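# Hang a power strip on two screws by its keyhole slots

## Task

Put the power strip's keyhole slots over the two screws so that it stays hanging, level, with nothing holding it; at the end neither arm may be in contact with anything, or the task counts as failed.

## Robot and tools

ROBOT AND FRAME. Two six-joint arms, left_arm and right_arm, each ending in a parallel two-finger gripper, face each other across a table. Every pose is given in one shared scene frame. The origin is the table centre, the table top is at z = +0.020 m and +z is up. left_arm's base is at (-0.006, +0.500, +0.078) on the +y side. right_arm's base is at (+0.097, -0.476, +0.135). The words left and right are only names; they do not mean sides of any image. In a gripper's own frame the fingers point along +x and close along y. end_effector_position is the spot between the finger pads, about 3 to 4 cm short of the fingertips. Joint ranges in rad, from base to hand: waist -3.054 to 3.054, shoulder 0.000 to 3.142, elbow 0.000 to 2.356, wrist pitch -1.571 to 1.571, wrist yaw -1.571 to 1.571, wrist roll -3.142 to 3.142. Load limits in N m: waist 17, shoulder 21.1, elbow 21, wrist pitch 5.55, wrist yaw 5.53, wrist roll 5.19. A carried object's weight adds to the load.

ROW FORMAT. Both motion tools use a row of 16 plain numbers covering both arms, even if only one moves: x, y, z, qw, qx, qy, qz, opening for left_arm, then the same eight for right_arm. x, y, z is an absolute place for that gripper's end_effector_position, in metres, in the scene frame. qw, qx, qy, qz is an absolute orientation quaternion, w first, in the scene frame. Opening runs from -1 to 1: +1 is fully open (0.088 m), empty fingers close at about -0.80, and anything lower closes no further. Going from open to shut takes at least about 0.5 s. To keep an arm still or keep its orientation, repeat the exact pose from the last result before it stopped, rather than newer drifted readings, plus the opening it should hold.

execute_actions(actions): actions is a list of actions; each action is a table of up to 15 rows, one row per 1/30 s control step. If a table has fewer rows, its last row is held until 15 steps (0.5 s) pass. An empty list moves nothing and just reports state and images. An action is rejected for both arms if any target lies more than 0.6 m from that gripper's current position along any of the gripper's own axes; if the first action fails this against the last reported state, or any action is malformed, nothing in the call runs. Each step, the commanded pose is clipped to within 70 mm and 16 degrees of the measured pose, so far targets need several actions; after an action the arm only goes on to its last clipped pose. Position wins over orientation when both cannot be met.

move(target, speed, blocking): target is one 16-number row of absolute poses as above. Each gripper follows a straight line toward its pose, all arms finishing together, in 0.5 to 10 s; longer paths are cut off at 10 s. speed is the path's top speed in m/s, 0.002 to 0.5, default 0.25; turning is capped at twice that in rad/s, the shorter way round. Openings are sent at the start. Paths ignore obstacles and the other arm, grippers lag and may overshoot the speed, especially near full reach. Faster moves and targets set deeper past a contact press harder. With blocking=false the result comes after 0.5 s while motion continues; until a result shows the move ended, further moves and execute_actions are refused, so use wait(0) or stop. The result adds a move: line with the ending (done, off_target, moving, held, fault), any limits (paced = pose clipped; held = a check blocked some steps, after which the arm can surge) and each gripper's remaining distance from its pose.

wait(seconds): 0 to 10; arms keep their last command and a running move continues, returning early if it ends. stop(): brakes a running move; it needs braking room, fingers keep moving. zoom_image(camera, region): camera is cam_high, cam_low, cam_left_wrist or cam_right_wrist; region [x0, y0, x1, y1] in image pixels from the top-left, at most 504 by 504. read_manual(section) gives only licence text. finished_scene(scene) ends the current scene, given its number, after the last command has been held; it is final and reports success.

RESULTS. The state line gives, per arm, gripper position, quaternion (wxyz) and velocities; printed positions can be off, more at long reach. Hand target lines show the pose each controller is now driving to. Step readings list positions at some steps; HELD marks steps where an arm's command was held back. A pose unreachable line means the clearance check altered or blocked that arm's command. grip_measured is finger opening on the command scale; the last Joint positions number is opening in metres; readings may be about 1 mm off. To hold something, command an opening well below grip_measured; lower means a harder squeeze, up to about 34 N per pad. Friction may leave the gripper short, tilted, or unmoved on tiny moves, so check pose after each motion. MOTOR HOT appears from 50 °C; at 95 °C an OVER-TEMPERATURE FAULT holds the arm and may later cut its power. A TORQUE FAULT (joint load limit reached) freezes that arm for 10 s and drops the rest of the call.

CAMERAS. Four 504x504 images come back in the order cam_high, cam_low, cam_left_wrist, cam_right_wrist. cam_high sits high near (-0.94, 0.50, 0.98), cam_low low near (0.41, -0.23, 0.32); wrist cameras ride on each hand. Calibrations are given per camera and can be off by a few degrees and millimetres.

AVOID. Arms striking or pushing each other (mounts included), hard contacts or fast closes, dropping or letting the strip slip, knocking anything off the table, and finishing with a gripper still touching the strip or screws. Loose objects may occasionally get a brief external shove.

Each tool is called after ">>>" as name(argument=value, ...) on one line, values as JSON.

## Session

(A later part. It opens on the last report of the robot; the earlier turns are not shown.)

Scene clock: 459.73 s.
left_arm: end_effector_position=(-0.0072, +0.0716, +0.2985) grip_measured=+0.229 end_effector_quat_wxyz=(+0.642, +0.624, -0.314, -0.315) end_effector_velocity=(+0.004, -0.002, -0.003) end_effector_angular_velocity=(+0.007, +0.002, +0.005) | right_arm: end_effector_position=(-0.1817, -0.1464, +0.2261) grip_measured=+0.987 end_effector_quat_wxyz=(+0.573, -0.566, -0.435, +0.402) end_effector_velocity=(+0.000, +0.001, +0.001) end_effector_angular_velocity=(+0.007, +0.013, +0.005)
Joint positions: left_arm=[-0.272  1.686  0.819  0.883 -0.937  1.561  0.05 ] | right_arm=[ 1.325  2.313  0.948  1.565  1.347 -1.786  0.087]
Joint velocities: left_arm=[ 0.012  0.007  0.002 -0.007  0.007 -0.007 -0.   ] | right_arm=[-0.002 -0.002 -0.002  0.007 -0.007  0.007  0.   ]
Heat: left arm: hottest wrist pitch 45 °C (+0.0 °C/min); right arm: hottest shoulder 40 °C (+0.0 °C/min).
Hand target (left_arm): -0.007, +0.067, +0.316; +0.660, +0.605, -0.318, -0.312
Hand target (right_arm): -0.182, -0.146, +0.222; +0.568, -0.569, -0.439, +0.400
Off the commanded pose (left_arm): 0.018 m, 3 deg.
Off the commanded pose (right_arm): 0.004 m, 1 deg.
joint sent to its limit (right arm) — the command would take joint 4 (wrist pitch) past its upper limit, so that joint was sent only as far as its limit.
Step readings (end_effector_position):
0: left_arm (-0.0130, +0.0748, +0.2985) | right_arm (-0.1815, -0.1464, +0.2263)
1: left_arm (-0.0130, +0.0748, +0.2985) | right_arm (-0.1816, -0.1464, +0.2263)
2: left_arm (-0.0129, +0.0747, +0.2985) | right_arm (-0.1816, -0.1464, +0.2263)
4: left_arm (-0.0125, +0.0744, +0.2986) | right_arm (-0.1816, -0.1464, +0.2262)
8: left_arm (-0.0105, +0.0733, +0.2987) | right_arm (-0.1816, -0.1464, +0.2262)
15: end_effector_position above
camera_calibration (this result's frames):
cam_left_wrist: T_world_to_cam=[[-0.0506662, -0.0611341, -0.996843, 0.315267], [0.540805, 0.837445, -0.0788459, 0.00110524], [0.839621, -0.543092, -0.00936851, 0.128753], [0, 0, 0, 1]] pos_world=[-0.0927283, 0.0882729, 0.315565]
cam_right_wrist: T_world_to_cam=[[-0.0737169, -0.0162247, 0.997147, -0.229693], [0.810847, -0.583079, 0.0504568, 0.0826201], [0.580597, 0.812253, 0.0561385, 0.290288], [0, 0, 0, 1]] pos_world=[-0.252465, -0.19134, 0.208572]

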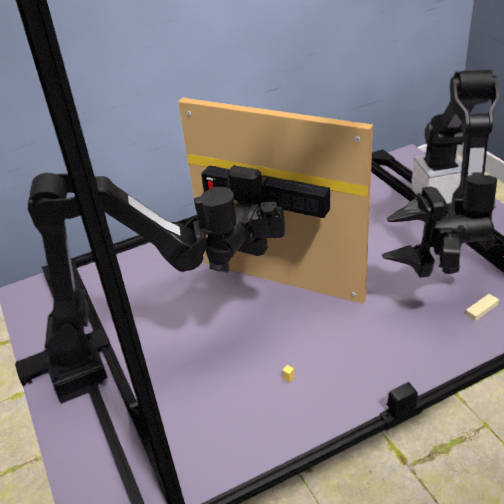

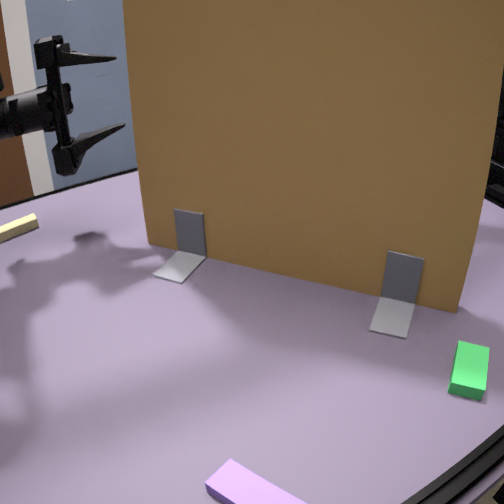

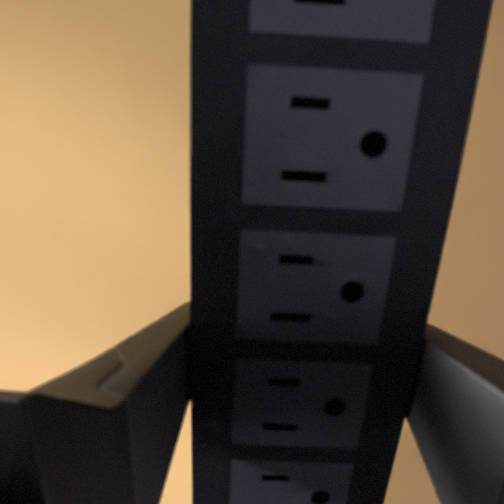

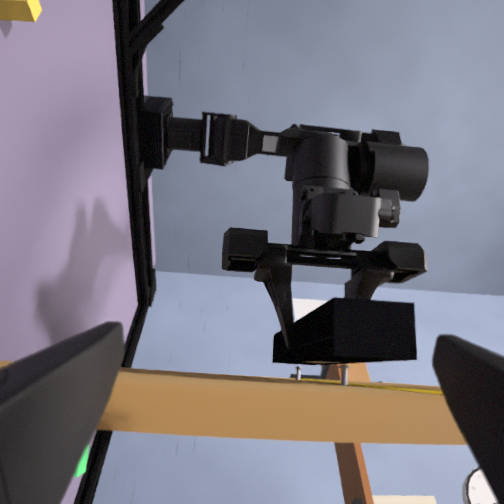

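>>> execute_actions(actions=[[[-0.0068,0.0657,0.3161,0.6604,0.6057,-0.3185,-0.3128,-0.4,-0.1817,-0.1464,0.226,0.573,-0.566,-0.435,0.402,1],[-0.0063,0.065,0.3161,0.6604,0.6057,-0.3185,-0.3128,-0.4,-0.1817,-0.1464,0.226,0.573,-0.566,-0.435,0.402,1],[-0.0058,0.0643,0.3161,0.6604,0.6057,-0.3185,-0.3128,-0.4,-0.1817,-0.1464,0.226,0.573,-0.566,-0.435,0.402,1],[-0.0053,0.0636,0.3161,0.6604,0.6057,-0.3185,-0.3128,-0.4,-0.1817,-0.1464,0.226,0.573,-0.566,-0.435,0.402,1],[-0.0048,0.063,0.3161,0.6604,0.6057,-0.3185,-0.3128,-0.4,-0.1817,-0.1464,0.226,0.573,-0.566,-0.435,0.402,1],[-0.0043,0.0623,0.3161,0.6604,0.6057,-0.3185,-0.3128,-0.4,-0.1817,-0.1464,0.226,0.573,-0.566,-0.435,0.402,1],[-0.0038,0.0617,0.3161,0.6604,0.6057,-0.3185,-0.3128,-0.4,-0.1817,-0.1464,0.226,0.573,-0.566,-0.435,0.402,1],[-0.0033,0.061,0.3161,0.6604,0.6057,-0.3185,-0.3128,-0.4,-0.1817,-0.1464,0.226,0.573,-0.566,-0.435,0.402,1],[-0.0028,0.0604,0.3161,0.6604,0.6057,-0.3185,-0.3128,-0.4,-0.1817,-0.1464,0.226,0.573,-0.566,-0.435,0.402,1],[-0.0023,0.0597,0.3161,0.6604,0.6057,-0.3185,-0.3128,-0.4,-0.1817,-0.1464,0.226,0.573,-0.566,-0.435,0.402,1],[-0.0018,0.0591,0.3161,0.6604,0.6057,-0.3185,-0.3128,-0.4,-0.1817,-0.1464,0.226,0.573,-0.566,-0.435,0.402,1]]])

>>> zoom_image(camera="cam_right_wrist", region=[265,300,365,400])

Scene clock: 465.27 s.
left_arm: end_effector_position=(-0.0052, +0.0676, +0.2979) grip_measured=+0.229 end_effector_quat_wxyz=(+0.641, +0.625, -0.315, -0.316) end_effector_velocity=(-0.002, +0.001, -0.001) end_effector_angular_velocity=(+0.011, -0.008, +0.000) | right_arm: end_effector_position=(-0.1817, -0.1464, +0.2258) grip_measured=+0.987 end_effector_quat_wxyz=(+0.573, -0.567, -0.436, +0.402) end_effector_velocity=(-0.002, +0.002, -0.003) end_effector_angular_velocity=(-0.012, -0.032, +0.019)
Joint positions: left_arm=[-0.262  1.697  0.83   0.881 -0.925  1.561  0.05 ] | right_arm=[ 1.325  2.313  0.948  1.564  1.347 -1.786  0.087]
Joint velocities: left_arm=[-0.007 -0.002 -0.002 -0.007 -0.007  0.007 -0.   ] | right_arm=[-0.002  0.002 -0.002 -0.022 -0.022 -0.007  0.   ]
Heat: left arm: hottest wrist pitch 45 °C (+0.0 °C/min); right arm: hottest shoulder 40 °C (+0.0 °C/min).
Hand target (left_arm): -0.002, +0.060, +0.316; +0.660, +0.605, -0.318, -0.312
Hand target (right_arm): -0.182, -0.146, +0.226; +0.573, -0.566, -0.435, +0.402
Off the commanded pose (left_arm): 0.020 m, 3 deg.
Off the commanded pose (right_arm): 0.000 m, 0 deg.
Step readings (end_effector_position):
0: left_arm (-0.0072, +0.0711, +0.2984) | right_arm (-0.1816, -0.1464, +0.2259)
1: left_arm (-0.0073, +0.0709, +0.2984) | right_arm (-0.1816, -0.1464, +0.2259)
2: left_arm (-0.0071, +0.0708, +0.2984) | right_arm (-0.1816, -0.1464, +0.2259)
4: left_arm (-0.0068, +0.0700, +0.2985) | right_arm (-0.1816, -0.1464, +0.2259)
8: left_arm (-0.0051, +0.0679, +0.2982) | right_arm (-0.1817, -0.1464, +0.2259)
15: end_effector_position above
camera_calibration (this result's frames):
cam_left_wrist: T_world_to_cam=[[-0.049989, -0.0588796, -0.997013, 0.314417], [0.542783, 0.836372, -0.0766073, 0.00270905], [0.838384, -0.544991, -0.00985061, 0.125206], [0, 0, 0, 1]] pos_world=[-0.0907234, 0.0844828, 0.314919]
cam_right_wrist: T_world_to_cam=[[-0.0753986, -0.0153514, 0.997035, -0.229586], [0.810751, -0.583048, 0.052334, 0.0822143], [0.580516, 0.812293, 0.0564071, 0.290235], [0, 0, 0, 1]] pos_world=[-0.252452, -0.191345, 0.208231]

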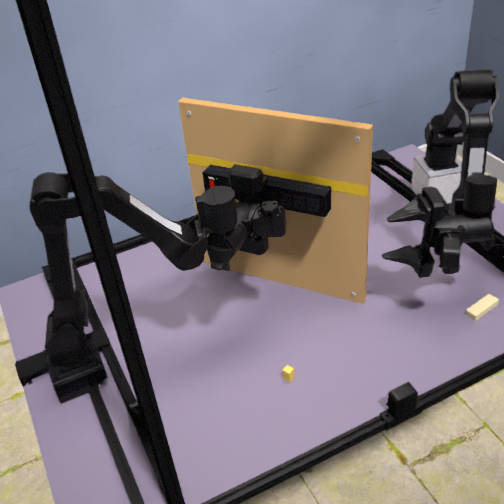

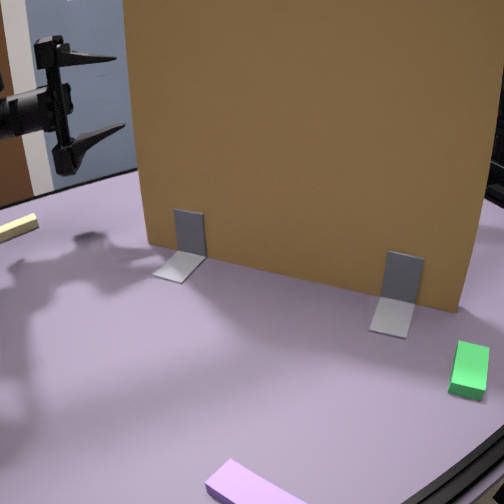

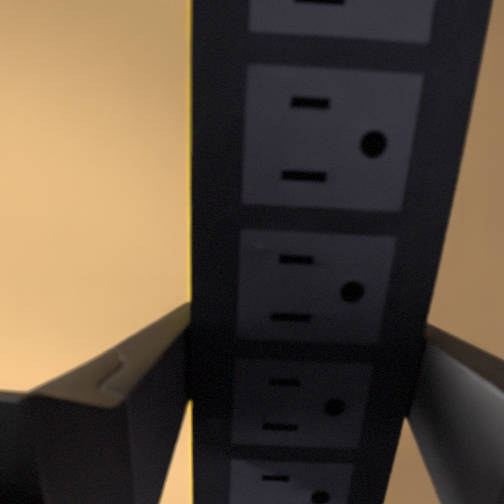

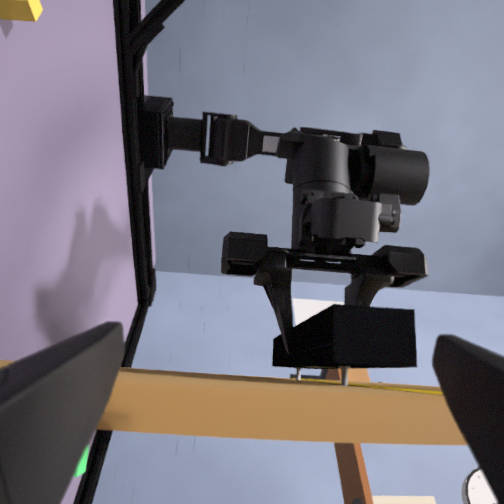

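Region (265, 300, 365, 400) of cam_right_wrist's 504x504 image, scaled by 5.040, with more detail than that image has.

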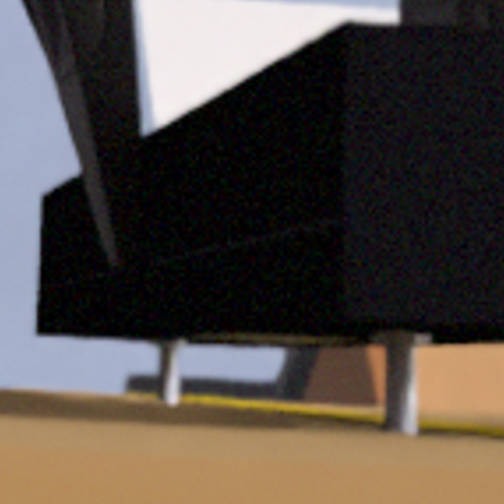

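>>> zoom_image(camera="cam_right_wrist", region=[285,355,365,385])

Region (285, 355, 365, 385) of cam_right_wrist's 504x504 image, scaled by 6.300, with more detail than that image has; it fills the top 189 rows of this view, and the rest is white.

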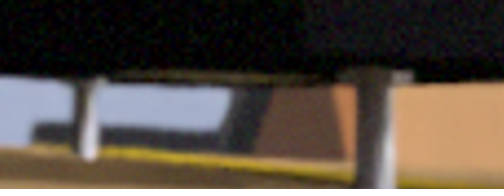

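>>> execute_actions(actions=[[[-0.004,0.062,0.3161,0.6604,0.6057,-0.3185,-0.3128,-0.4,-0.1817,-0.1464,0.228,0.573,-0.566,-0.435,0.402,1],[-0.007,0.066,0.3161,0.6604,0.6057,-0.3185,-0.3128,-0.4,-0.1817,-0.1464,0.231,0.573,-0.566,-0.434,0.403,1],[-0.010,0.070,0.3161,0.6604,0.6057,-0.3185,-0.3128,-0.4,-0.1817,-0.1464,0.234,0.573,-0.566,-0.433,0.404,1],[-0.013,0.074,0.3161,0.6604,0.6057,-0.3185,-0.3128,-0.4,-0.1817,-0.1464,0.237,0.573,-0.566,-0.432,0.405,1],[-0.016,0.078,0.3161,0.6604,0.6057,-0.3185,-0.3128,-0.4,-0.1817,-0.1464,0.24,0.573,-0.566,-0.431,0.406,1],[-0.019,0.082,0.3161,0.6604,0.6057,-0.3185,-0.3128,-0.4,-0.1817,-0.1464,0.243,0.572,-0.567,-0.430,0.407,1],[-0.022,0.086,0.3161,0.6604,0.6057,-0.3185,-0.3128,-0.4,-0.1817,-0.1464,0.246,0.572,-0.567,-0.429,0.408,1],[-0.025,0.090,0.3161,0.6604,0.6057,-0.3185,-0.3128,-0.4,-0.1817,-0.1464,0.249,0.572,-0.567,-0.428,0.409,1],[-0.028,0.094,0.3161,0.6604,0.6057,-0.3185,-0.3128,-0.4,-0.1817,-0.1464,0.252,0.572,-0.567,-0.427,0.410,1],[-0.031,0.098,0.3161,0.6604,0.6057,-0.3185,-0.3128,-0.4,-0.1817,-0.1464,0.255,0.571,-0.568,-0.426,0.411,1],[-0.034,0.102,0.3161,0.6604,0.6057,-0.3185,-0.3128,-0.4,-0.1817,-0.1464,0.258,0.571,-0.568,-0.425,0.412,1],[-0.037,0.106,0.3161,0.6604,0.6057,-0.3185,-0.3128,-0.4,-0.1817,-0.1464,0.261,0.571,-0.568,-0.424,0.413,1],[-0.040,0.110,0.3161,0.6604,0.6057,-0.3185,-0.3128,-0.4,-0.1817,-0.1464,0.264,0.571,-0.568,-0.423,0.414,1],[-0.043,0.114,0.3161,0.6604,0.6057,-0.3185,-0.3128,-0.4,-0.1817,-0.1464,0.267,0.570,-0.569,-0.422,0.415,1],[-0.046,0.118,0.3161,0.6604,0.6057,-0.3185,-0.3128,-0.4,-0.1817,-0.1464,0.27,0.570,-0.569,-0.421,0.416,1]]])

>>> move(target=[-0.085,0.16,0.316,0.577,0.5224,-0.4421,-0.4483,-0.4,-0.1817,-0.1464,0.31,0.5695,-0.5695,-0.4191,0.4191,1], speed=0.3)

Scene clock: 487.10 s.
left_arm: end_effector_position=(-0.0351, +0.0989, +0.2965) grip_measured=+0.229 end_effector_quat_wxyz=(+0.639, +0.626, -0.317, -0.316) end_effector_velocity=(-0.089, +0.117, +0.020) end_effector_angular_velocity=(-0.054, -0.005, +0.001) | right_arm: end_effector_position=(-0.1840, -0.1450, +0.2576) grip_measured=+0.987 end_effector_quat_wxyz=(+0.572, -0.567, -0.430, +0.408) end_effector_velocity=(-0.001, +0.002, +0.085) end_effector_angular_velocity=(-0.050, +0.016, +0.012)
Joint positions: left_arm=[-0.384  1.63   0.747  0.901 -1.042  1.57   0.05 ] | right_arm=[ 1.325  2.182  0.948  1.37   1.348 -1.717  0.087]
Joint velocities: left_arm=[-0.418 -0.281 -0.271  0.095 -0.418  0.066 -0.   ] | right_arm=[-0.002 -0.379 -0.002 -0.623 -0.007  0.242 -0.   ]
Heat: left arm: hottest elbow 45 °C (+0.0 °C/min); right arm: hottest shoulder 42 °C (+2.0 °C/min).
Hand target (left_arm): -0.044, +0.115, +0.315; +0.659, +0.605, -0.317, -0.314
Hand target (right_arm): -0.181, -0.146, +0.270; +0.574, -0.566, -0.426, +0.410
Off the commanded pose (left_arm): 0.029 m, 3 deg.
Off the commanded pose (right_arm): 0.013 m, 1 deg.
Step readings (end_effector_position):
0: left_arm (-0.0053, +0.0674, +0.2979) | right_arm (-0.1817, -0.1464, +0.2258)
1: left_arm (-0.0053, +0.0675, +0.2979) | right_arm (-0.1817, -0.1463, +0.2257)
2: left_arm (-0.0055, +0.0675, +0.2979) | right_arm (-0.1818, -0.1463, +0.2255)
4: left_arm (-0.0061, +0.0676, +0.2979) | right_arm (-0.1821, -0.1461, +0.2263)
8: left_arm (-0.0133, +0.0739, +0.2961) | right_arm (-0.1831, -0.1455, +0.2354)
15: end_effector_position above
camera_calibration (this result's frames):
cam_left_wrist: T_world_to_cam=[[-0.0454812, -0.0555846, -0.997418, 0.31332], [0.546584, 0.834353, -0.0714208, -0.00854156], [0.836169, -0.54842, -0.00756575, 0.166854], [0, 0, 0, 1]] pos_world=[-0.120599, 0.116049, 0.313163]
cam_right_wrist: T_world_to_cam=[[-0.0630056, -0.00501017, 0.998001, -0.257918], [0.812205, -0.581365, 0.0483574, 0.0847995], [0.57996, 0.813628, 0.0406985, 0.292808], [0, 0, 0, 1]] pos_world=[-0.254942, -0.19023, 0.241385]

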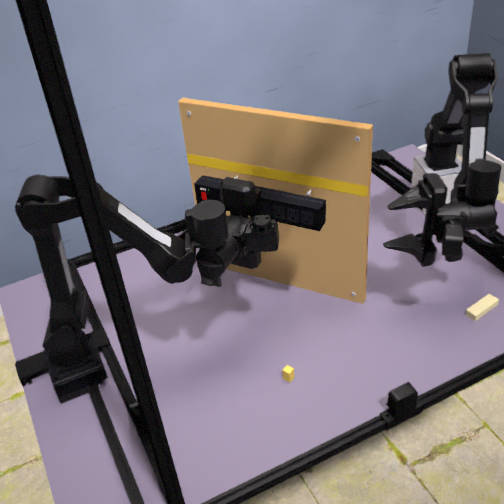

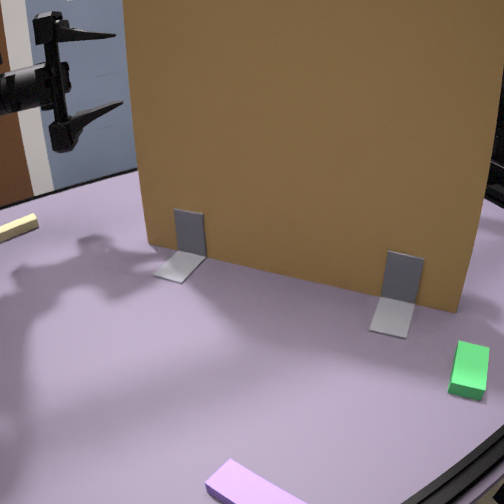

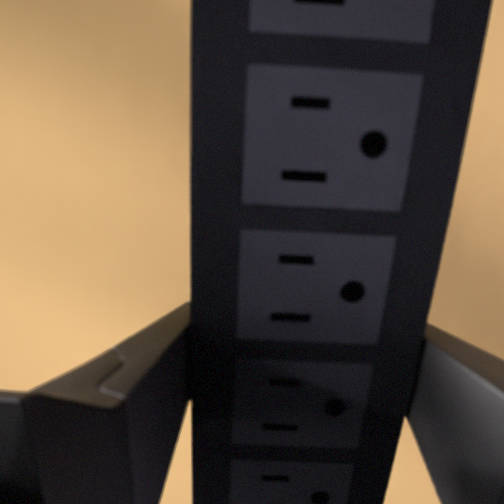

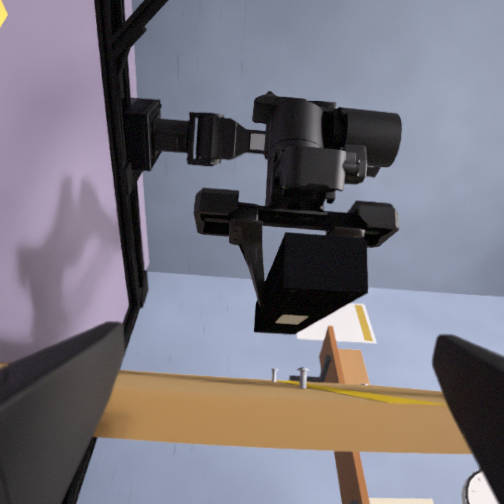

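Scene clock: 488.37 s.
left_arm: end_effector_position=(-0.0833, +0.1585, +0.2991) grip_measured=+0.229 end_effector_quat_wxyz=(+0.559, +0.545, -0.436, -0.448) end_effector_velocity=(+0.001, +0.006, -0.002) end_effector_angular_velocity=(+0.009, +0.001, +0.000) | right_arm: end_effector_position=(-0.1807, -0.1468, +0.3023) grip_measured=+0.987 end_effector_quat_wxyz=(+0.561, -0.577, -0.424, +0.415) end_effector_velocity=(+0.001, +0.000, -0.000) end_effector_angular_velocity=(-0.029, -0.040, +0.005)
Joint positions: left_arm=[-0.496  1.276  0.47   0.804 -0.733  1.545  0.05 ] | right_arm=[ 1.325  1.979  0.96   1.002  1.348 -1.581  0.087]
Joint velocities: left_arm=[-0.007 -0.027 -0.017 -0.022 -0.007 -0.007 -0.   ] | right_arm=[-0.002 -0.022  0.002 -0.095 -0.007  0.022 -0.   ]
Heat: left arm: hottest elbow 45 °C (+0.0 °C/min); right arm: hottest shoulder 43 °C (+3.0 °C/min).
Hand target (left_arm): -0.085, +0.160, +0.316; +0.576, +0.522, -0.441, -0.448
Hand target (right_arm): -0.182, -0.146, +0.310; +0.569, -0.570, -0.419, +0.419
Off the commanded pose (left_arm): 0.017 m, 3 deg.
Off the commanded pose (right_arm): 0.008 m, 2 deg.
move: off_target (left_arm)
camera_calibration (this result's frames):
cam_left_wrist: T_world_to_cam=[[-0.075986, -0.0250375, -0.996794, 0.30939], [0.839505, 0.537795, -0.0775042, 0.0414817], [0.538012, -0.842704, -0.0198458, 0.265334], [0, 0, 0, 1]] pos_world=[-0.154068, 0.209035, 0.316879]
cam_right_wrist: T_world_to_cam=[[-0.0658443, 0.0310271, 0.997347, -0.297353], [0.813083, -0.577721, 0.0716519, 0.0725349], [0.578412, 0.815644, 0.012812, 0.29907], [0, 0, 0, 1]] pos_world=[-0.251541, -0.192804, 0.287536]

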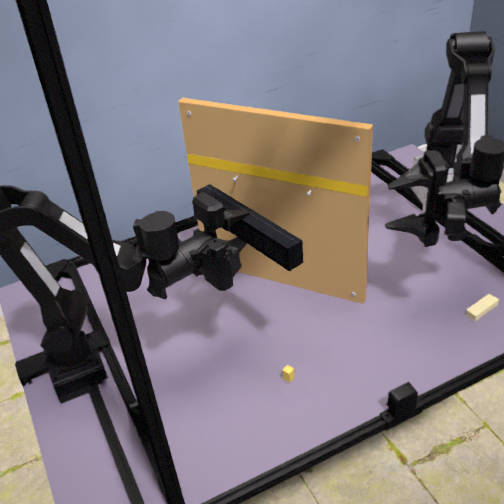

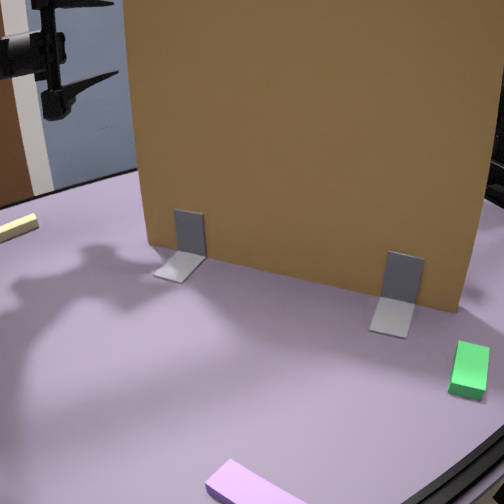

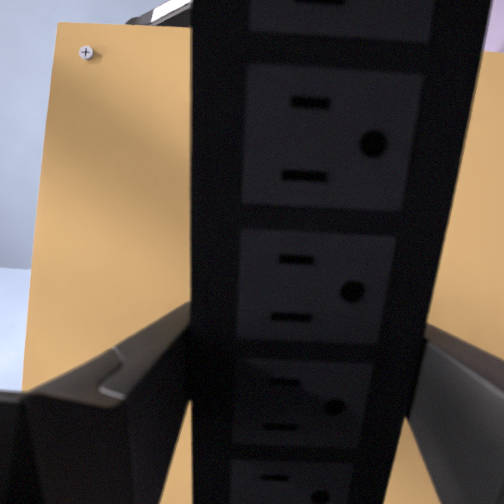

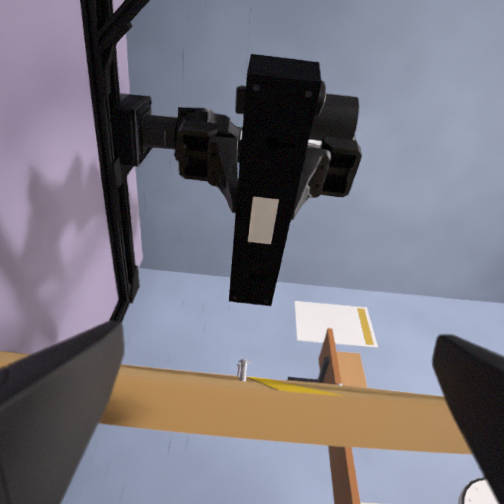

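>>> zoom_image(camera="cam_right_wrist", region=[228,60,338,170])

>>> zoom_image(camera="cam_right_wrist", region=[200,190,320,310])

Region (228, 60, 338, 170) of cam_right_wrist's 504x504 image, scaled by 4.582, with more detail than that image has.

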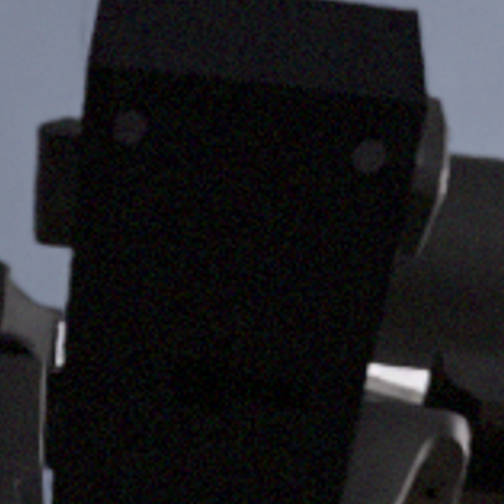

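Region (200, 190, 320, 310) of cam_right_wrist's 504x504 image, scaled by 4.200, with more detail than that image has.

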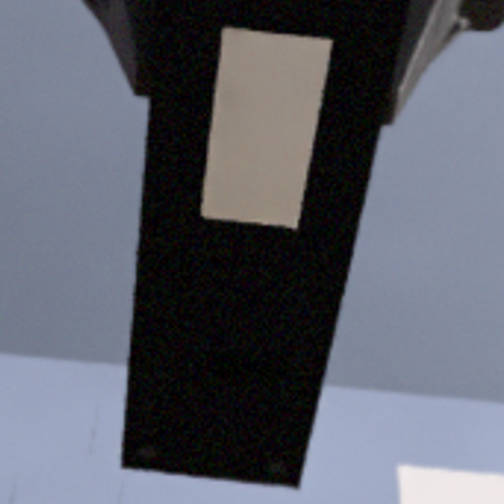

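>>> zoom_image(camera="cam_right_wrist", region=[250,125,300,165])

Region (250, 125, 300, 165) of cam_right_wrist's 504x504 image, scaled by 10.080, with more detail than that image has; it fills the top 403 rows of this view, and the rest is white.

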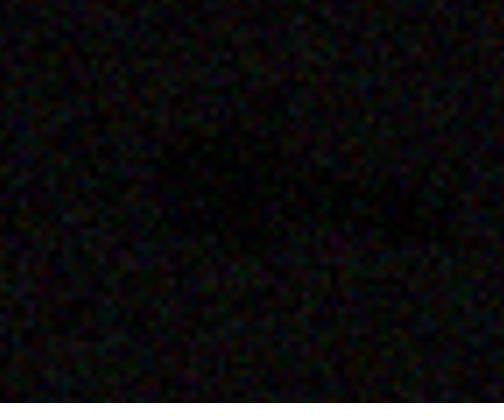

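>>> move(target=[-0.12,0.13,0.28,0.6272,0.38,-0.5964,-0.3265,-0.4,-0.1817,-0.1464,0.31,0.5695,-0.5695,-0.4191,0.4191,1], speed=0.3)

Scene clock: 496.50 s.
left_arm: end_effector_position=(-0.1179, +0.1345, +0.2641) grip_measured=+0.229 end_effector_quat_wxyz=(+0.549, +0.476, -0.542, -0.422) end_effector_velocity=(-0.001, -0.002, -0.003) end_effector_angular_velocity=(+0.009, -0.017, -0.013) | right_arm: end_effector_position=(-0.1808, -0.1468, +0.3030) grip_measured=+0.987 end_effector_quat_wxyz=(+0.561, -0.577, -0.424, +0.416) end_effector_velocity=(-0.001, +0.001, +0.002) end_effector_angular_velocity=(+0.008, +0.018, +0.005)
Joint positions: left_arm=[-0.486  1.738  0.42   1.546 -0.547  1.734  0.05 ] | right_arm=[ 1.325  1.977  0.962  0.994  1.348 -1.576  0.087]
Joint velocities: left_arm=[ 0.007  0.007  0.002 -0.007  0.022  0.007  0.   ] | right_arm=[-0.002 -0.002  0.002  0.007 -0.007  0.007 -0.   ]
Heat: left arm: hottest wrist pitch 46 °C (+1.0 °C/min); right arm: hottest shoulder 44 °C (+4.1 °C/min).
Hand target (left_arm): -0.120, +0.131, +0.280; +0.565, +0.455, -0.549, -0.415
Hand target (right_arm): -0.182, -0.146, +0.310; +0.570, -0.569, -0.419, +0.419
Off the commanded pose (left_arm): 0.017 m, 19 deg; orientation clipped at the last step of the last action.
Off the commanded pose (right_arm): 0.007 m, 1 deg.
joint sent to its limit (left arm) — the command would take joint 4 (wrist pitch) past its upper limit, so that joint was sent only as far as its limit.
move: off_target (left_arm); limits=paced
camera_calibration (this result's frames):
cam_left_wrist: T_world_to_cam=[[0.000264823, -0.20167, -0.979453, 0.299525], [0.919588, 0.38486, -0.0789943, 0.111137], [0.392883, -0.900673, 0.185556, 0.199519], [0, 0, 0, 1]] pos_world=[-0.180668, 0.197335, 0.265129]
cam_right_wrist: T_world_to_cam=[[-0.0640518, 0.0313544, 0.997454, -0.297667], [0.813198, -0.577715, 0.07038, 0.0729822], [0.578451, 0.815636, 0.0115064, 0.299471], [0, 0, 0, 1]] pos_world=[-0.251645, -0.192763, 0.288327]

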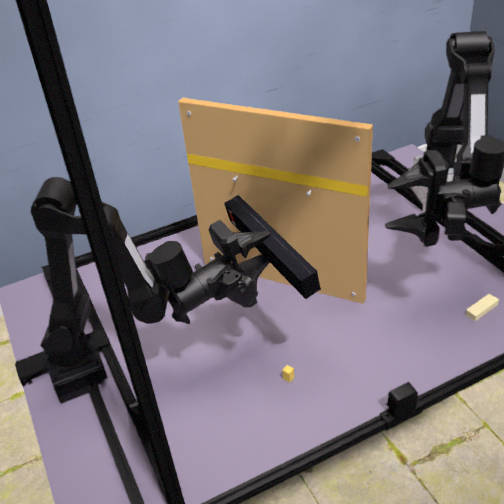

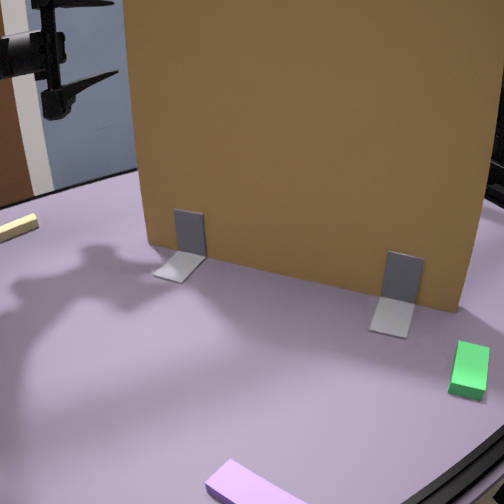

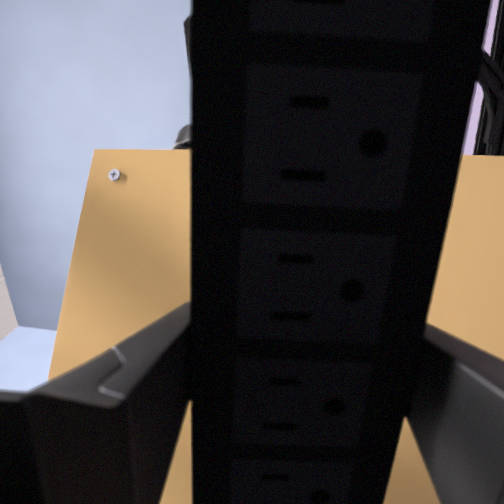

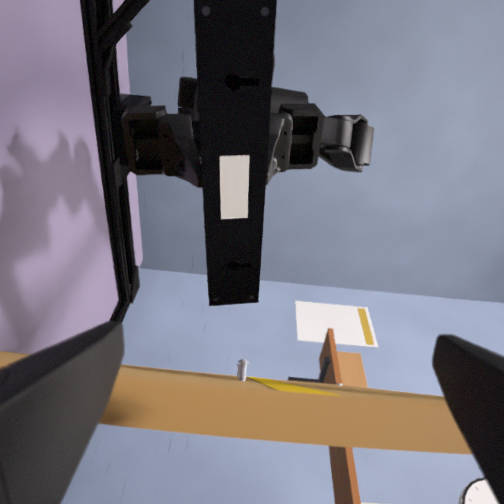

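The keyholes are visible now.

>>> zoom_image(camera="cam_right_wrist", region=[185,0,285,100])

>>> zoom_image(camera="cam_right_wrist", region=[185,210,285,310])

Region (185, 0, 285, 100) of cam_right_wrist's 504x504 image, scaled by 5.040, with more detail than that image has.

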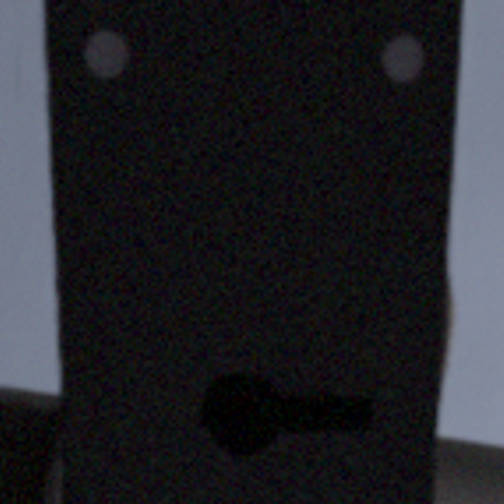

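Region (185, 210, 285, 310) of cam_right_wrist's 504x504 image, scaled by 5.040, with more detail than that image has.

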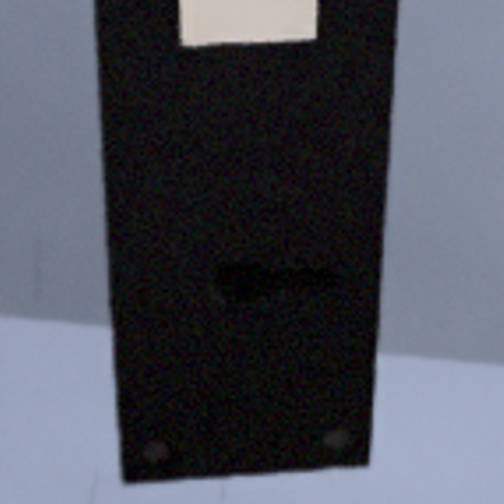

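>>> move(target=[-0.040,0.1068,0.3137,0.6604,0.6057,-0.3185,-0.3128,-0.4,-0.1817,-0.1464,0.31,0.5695,-0.5695,-0.4191,0.4191,1], speed=0.3)

>>> execute_actions(actions=[[[-0.0382,0.1044,0.3137,0.6604,0.6057,-0.3185,-0.3128,-0.4,-0.1817,-0.1464,0.31,0.5695,-0.5695,-0.4191,0.4191,1],[-0.0363,0.102,0.3137,0.6604,0.6057,-0.3185,-0.3128,-0.4,-0.1817,-0.1464,0.31,0.5695,-0.5695,-0.4191,0.4191,1],[-0.0345,0.0997,0.3137,0.6604,0.6057,-0.3185,-0.3128,-0.4,-0.1817,-0.1464,0.31,0.5695,-0.5695,-0.4191,0.4191,1],[-0.0327,0.0973,0.3137,0.6604,0.6057,-0.3185,-0.3128,-0.4,-0.1817,-0.1464,0.31,0.5695,-0.5695,-0.4191,0.4191,1],[-0.0308,0.0949,0.3137,0.6604,0.6057,-0.3185,-0.3128,-0.4,-0.1817,-0.1464,0.31,0.5695,-0.5695,-0.4191,0.4191,1],[-0.029,0.0925,0.3137,0.6604,0.6057,-0.3185,-0.3128,-0.4,-0.1817,-0.1464,0.31,0.5695,-0.5695,-0.4191,0.4191,1],[-0.0272,0.0901,0.3137,0.6604,0.6057,-0.3185,-0.3128,-0.4,-0.1817,-0.1464,0.31,0.5695,-0.5695,-0.4191,0.4191,1],[-0.0253,0.0878,0.3137,0.6604,0.6057,-0.3185,-0.3128,-0.4,-0.1817,-0.1464,0.31,0.5695,-0.5695,-0.4191,0.4191,1],[-0.0235,0.0854,0.3137,0.6604,0.6057,-0.3185,-0.3128,-0.4,-0.1817,-0.1464,0.31,0.5695,-0.5695,-0.4191,0.4191,1],[-0.0217,0.083,0.3137,0.6604,0.6057,-0.3185,-0.3128,-0.4,-0.1817,-0.1464,0.31,0.5695,-0.5695,-0.4191,0.4191,1],[-0.0198,0.0806,0.3137,0.6604,0.6057,-0.3185,-0.3128,-0.4,-0.1817,-0.1464,0.31,0.5695,-0.5695,-0.4191,0.4191,1],[-0.018,0.0782,0.3137,0.6604,0.6057,-0.3185,-0.3128,-0.4,-0.1817,-0.1464,0.31,0.5695,-0.5695,-0.4191,0.4191,1],[-0.0162,0.0759,0.3137,0.6604,0.6057,-0.3185,-0.3128,-0.4,-0.1817,-0.1464,0.31,0.5695,-0.5695,-0.4191,0.4191,1],[-0.0143,0.0735,0.3137,0.6604,0.6057,-0.3185,-0.3128,-0.4,-0.1817,-0.1464,0.31,0.5695,-0.5695,-0.4191,0.4191,1],[-0.0125,0.0711,0.3137,0.6604,0.6057,-0.3185,-0.3128,-0.4,-0.1817,-0.1464,0.31,0.5695,-0.5695,-0.4191,0.4191,1]]])

>>> wait(seconds=0.5)

>>> zoom_image(camera="cam_right_wrist", region=[195,280,315,400])

Scene clock: 516.13 s.
left_arm: end_effector_position=(-0.0419, +0.1072, +0.2896) grip_measured=+0.229 end_effector_quat_wxyz=(+0.632, +0.630, -0.322, -0.316) end_effector_velocity=(+0.001, -0.002, +0.001) end_effector_angular_velocity=(+0.003, +0.011, +0.010) | right_arm: end_effector_position=(-0.1809, -0.1468, +0.3032) grip_measured=+0.987 end_effector_quat_wxyz=(+0.561, -0.577, -0.424, +0.416) end_effector_velocity=(+0.000, +0.001, -0.001) end_effector_angular_velocity=(-0.002, +0.001, +0.005)
Joint positions: left_arm=[-0.413  1.629  0.71   0.938 -1.064  1.588  0.05 ] | right_arm=[ 1.325  1.976  0.962  0.994  1.348 -1.576  0.087]
Joint velocities: left_arm=[ 0.002 -0.002  0.017 -0.037 -0.007 -0.022 -0.   ] | right_arm=[-0.002 -0.002 -0.002 -0.007 -0.007  0.007 -0.   ]
Heat: left arm: hottest wrist pitch 49 °C (+4.0 °C/min); right arm: hottest shoulder 45 °C (+5.0 °C/min).
Hand target (left_arm): -0.040, +0.106, +0.313; +0.660, +0.604, -0.318, -0.312
Hand target (right_arm): -0.182, -0.146, +0.310; +0.569, -0.570, -0.419, +0.419
Off the commanded pose (left_arm): 0.024 m, 4 deg.
Off the commanded pose (right_arm): 0.007 m, 1 deg.
move: off_target (left_arm)
camera_calibration (this result's frames):
cam_left_wrist: T_world_to_cam=[[-0.0326328, -0.0462067, -0.998399, 0.306403], [0.553652, 0.830826, -0.0565475, -0.015882], [0.832108, -0.554611, -0.00152973, 0.175779], [0, 0, 0, 1]] pos_world=[-0.127475, 0.124842, 0.305283]
cam_right_wrist: T_world_to_cam=[[-0.0633922, 0.0309749, 0.997508, -0.297877], [0.813245, -0.577742, 0.0696224, 0.0732418], [0.578459, 0.815631, 0.0114342, 0.299495], [0, 0, 0, 1]] pos_world=[-0.251692, -0.192736, 0.288611]

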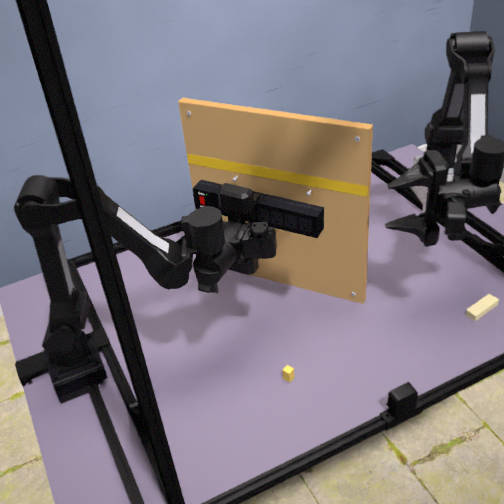

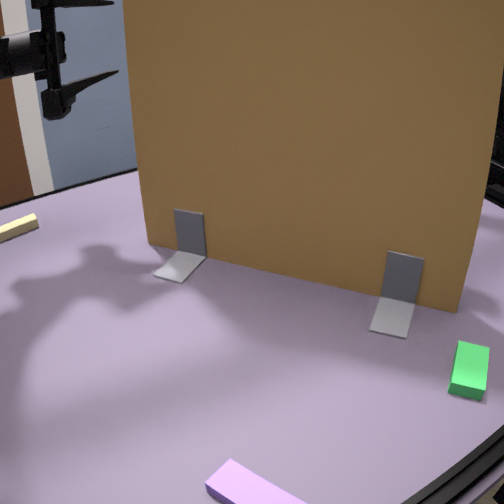

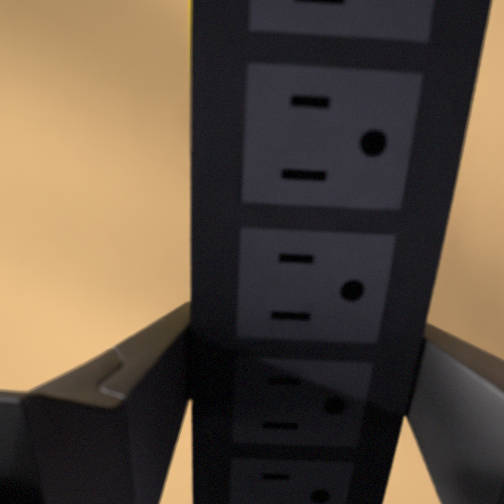

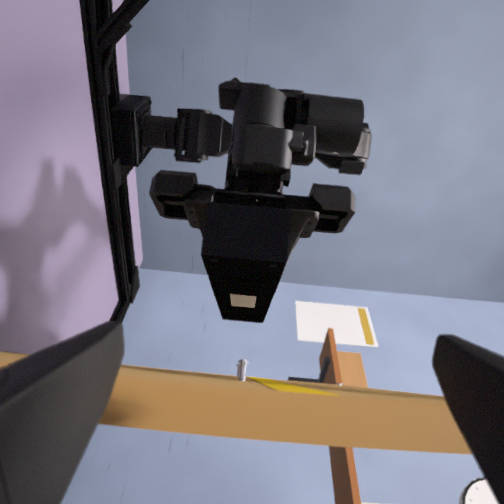

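Scene clock: 516.63 s.
left_arm: end_effector_position=(-0.0183, +0.0848, +0.2984) grip_measured=+0.229 end_effector_quat_wxyz=(+0.643, +0.623, -0.316, -0.313) end_effector_velocity=(+0.049, -0.069, -0.017) end_effector_angular_velocity=(+0.047, -0.002, -0.005) | right_arm: end_effector_position=(-0.1808, -0.1468, +0.3034) grip_measured=+0.987 end_effector_quat_wxyz=(+0.561, -0.576, -0.423, +0.416) end_effector_velocity=(+0.000, +0.001, -0.001) end_effector_angular_velocity=(-0.006, -0.013, +0.005)
Joint positions: left_arm=[-0.318  1.658  0.778  0.908 -0.982  1.571  0.05 ] | right_arm=[ 1.325  1.976  0.962  0.994  1.348 -1.575  0.087]
Joint velocities: left_arm=[ 0.222  0.188  0.178 -0.066  0.227 -0.037  0.   ] | right_arm=[-0.002 -0.002 -0.002 -0.007 -0.007 -0.007 -0.   ]
Heat: left arm: hottest wrist pitch 49 °C (+4.0 °C/min); right arm: hottest shoulder 45 °C (+5.0 °C/min).
Hand target (left_arm): -0.012, +0.073, +0.314; +0.660, +0.605, -0.318, -0.312
Hand target (right_arm): -0.182, -0.146, +0.310; +0.570, -0.569, -0.419, +0.419
Off the commanded pose (left_arm): 0.021 m, 3 deg.
Off the commanded pose (right_arm): 0.007 m, 1 deg.
Step readings (end_effector_position):
0: left_arm (-0.0419, +0.1072, +0.2896) | right_arm (-0.1809, -0.1468, +0.3032)
1: left_arm (-0.0416, +0.1070, +0.2897) | right_arm (-0.1809, -0.1468, +0.3032)
2: left_arm (-0.0411, +0.1067, +0.2899) | right_arm (-0.1809, -0.1468, +0.3032)
4: left_arm (-0.0385, +0.1055, +0.2907) | right_arm (-0.1808, -0.1468, +0.3034)
8: left_arm (-0.0309, +0.1000, +0.2955) | right_arm (-0.1808, -0.1468, +0.3034)
15: end_effector_position above
camera_calibration (this result's frames):
cam_left_wrist: T_world_to_cam=[[-0.0467779, -0.0655859, -0.99675, 0.315829], [0.541653, 0.836741, -0.0804774, -0.00346294], [0.839299, -0.543658, -0.00361618, 0.143581], [0, 0, 0, 1]] pos_world=[-0.103858, 0.10167, 0.315043]
cam_right_wrist: T_world_to_cam=[[-0.0626988, 0.0306729, 0.997561, -0.297957], [0.813292, -0.577764, 0.0688821, 0.073437], [0.578468, 0.815627, 0.0112791, 0.299539], [0, 0, 0, 1]] pos_world=[-0.251681, -0.192744, 0.288793]

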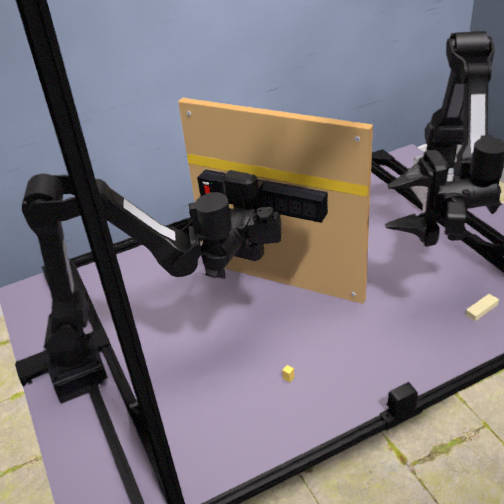

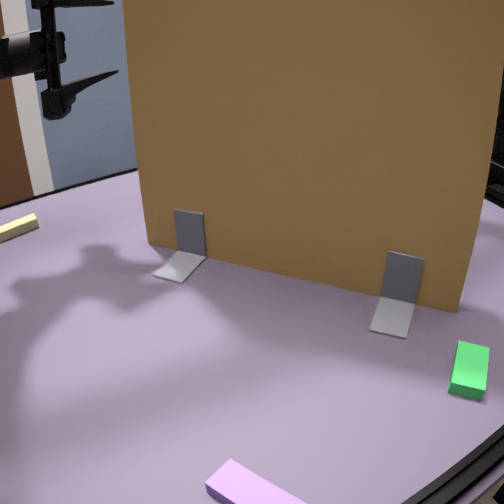

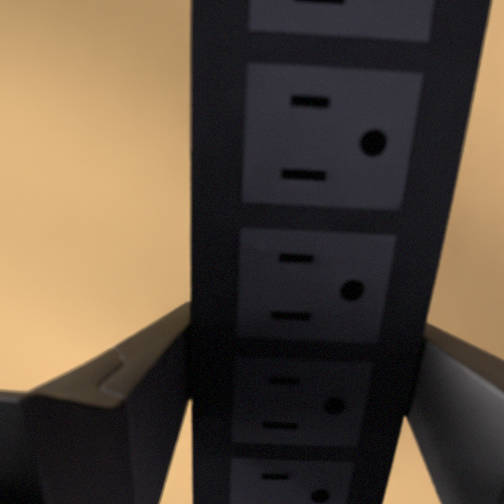

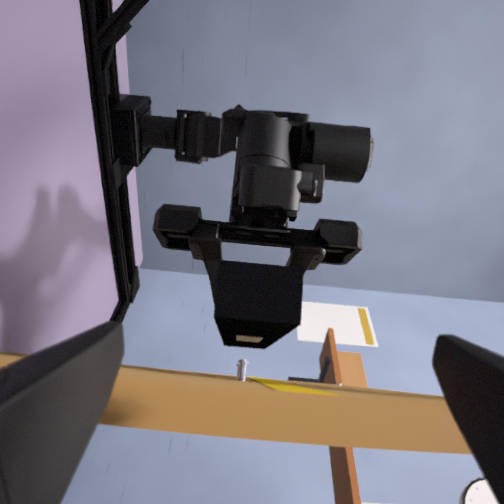

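Scene clock: 517.13 s.
left_arm: end_effector_position=(-0.0124, +0.0771, +0.2967) grip_measured=+0.229 end_effector_quat_wxyz=(+0.641, +0.625, -0.315, -0.314) end_effector_velocity=(+0.002, +0.001, -0.005) end_effector_angular_velocity=(+0.012, +0.001, +0.010) | right_arm: end_effector_position=(-0.1808, -0.1468, +0.3034) grip_measured=+0.987 end_effector_quat_wxyz=(+0.561, -0.576, -0.423, +0.416) end_effector_velocity=(+0.000, +0.001, +0.001) end_effector_angular_velocity=(-0.003, -0.015, +0.005)
Joint positions: left_arm=[-0.293  1.678  0.798  0.9   -0.956  1.567  0.05 ] | right_arm=[ 1.325  1.976  0.962  0.994  1.348 -1.575  0.087]
Joint velocities: left_arm=[ 0.002  0.002 -0.007 -0.007 -0.007 -0.007 -0.   ] | right_arm=[-0.002 -0.002 -0.002  0.007 -0.007 -0.022 -0.   ]
Heat: left arm: hottest wrist pitch 49 °C (+4.0 °C/min); right arm: hottest shoulder 45 °C (+5.0 °C/min).
Hand target (left_arm): -0.012, +0.073, +0.314; +0.660, +0.605, -0.318, -0.312
Hand target (right_arm): -0.182, -0.146, +0.310; +0.570, -0.569, -0.419, +0.419
Off the commanded pose (left_arm): 0.018 m, 3 deg.
Off the commanded pose (right_arm): 0.007 m, 1 deg.
wait: 0.50 s; at rest by 0.43 s
camera_calibration (this result's frames):
cam_left_wrist: T_world_to_cam=[[-0.047027, -0.0607106, -0.997047, 0.313563], [0.541997, 0.836889, -0.0765225, -0.00154868], [0.839064, -0.543995, -0.00645142, 0.135299], [0, 0, 0, 1]] pos_world=[-0.0979388, 0.0939344, 0.313392]
cam_right_wrist: T_world_to_cam=[[-0.0626988, 0.0306729, 0.997561, -0.297957], [0.813292, -0.577764, 0.0688821, 0.073437], [0.578468, 0.815627, 0.0112791, 0.299539], [0, 0, 0, 1]] pos_world=[-0.251681, -0.192744, 0.288793]

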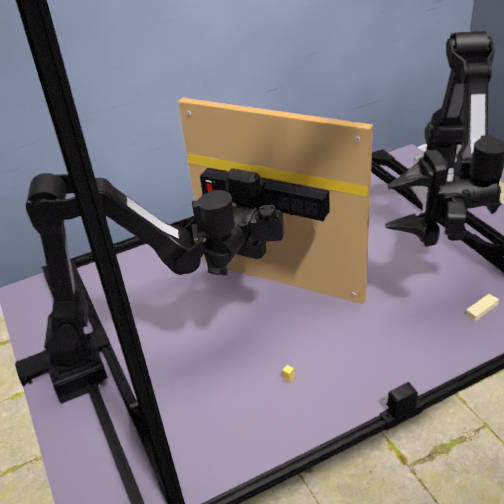

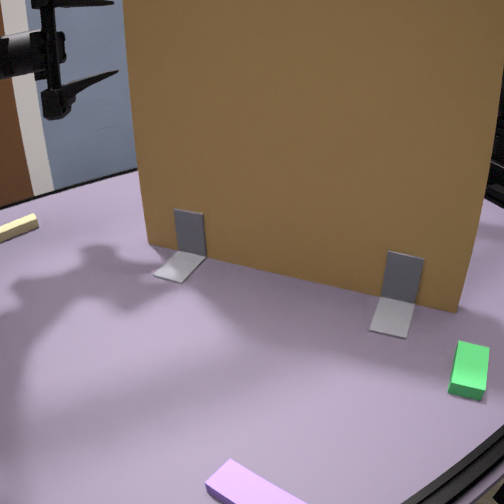

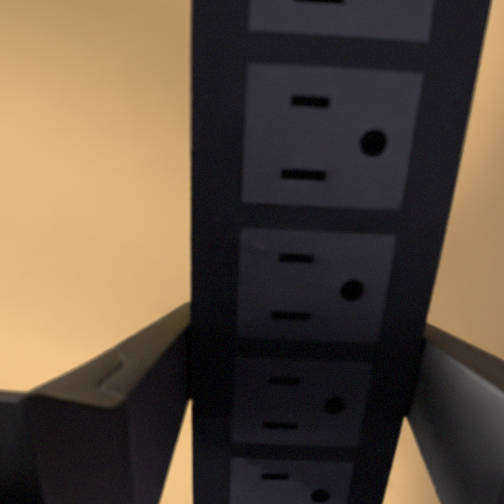

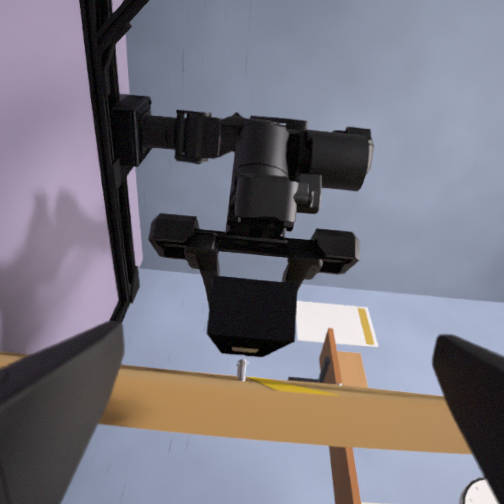

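Region (195, 280, 315, 400) of cam_right_wrist's 504x504 image, scaled by 4.200, with more detail than that image has.

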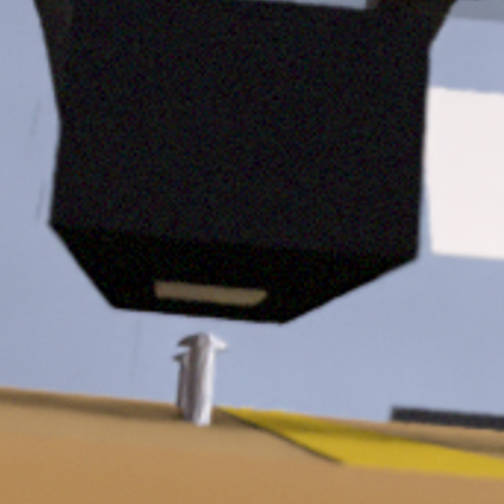

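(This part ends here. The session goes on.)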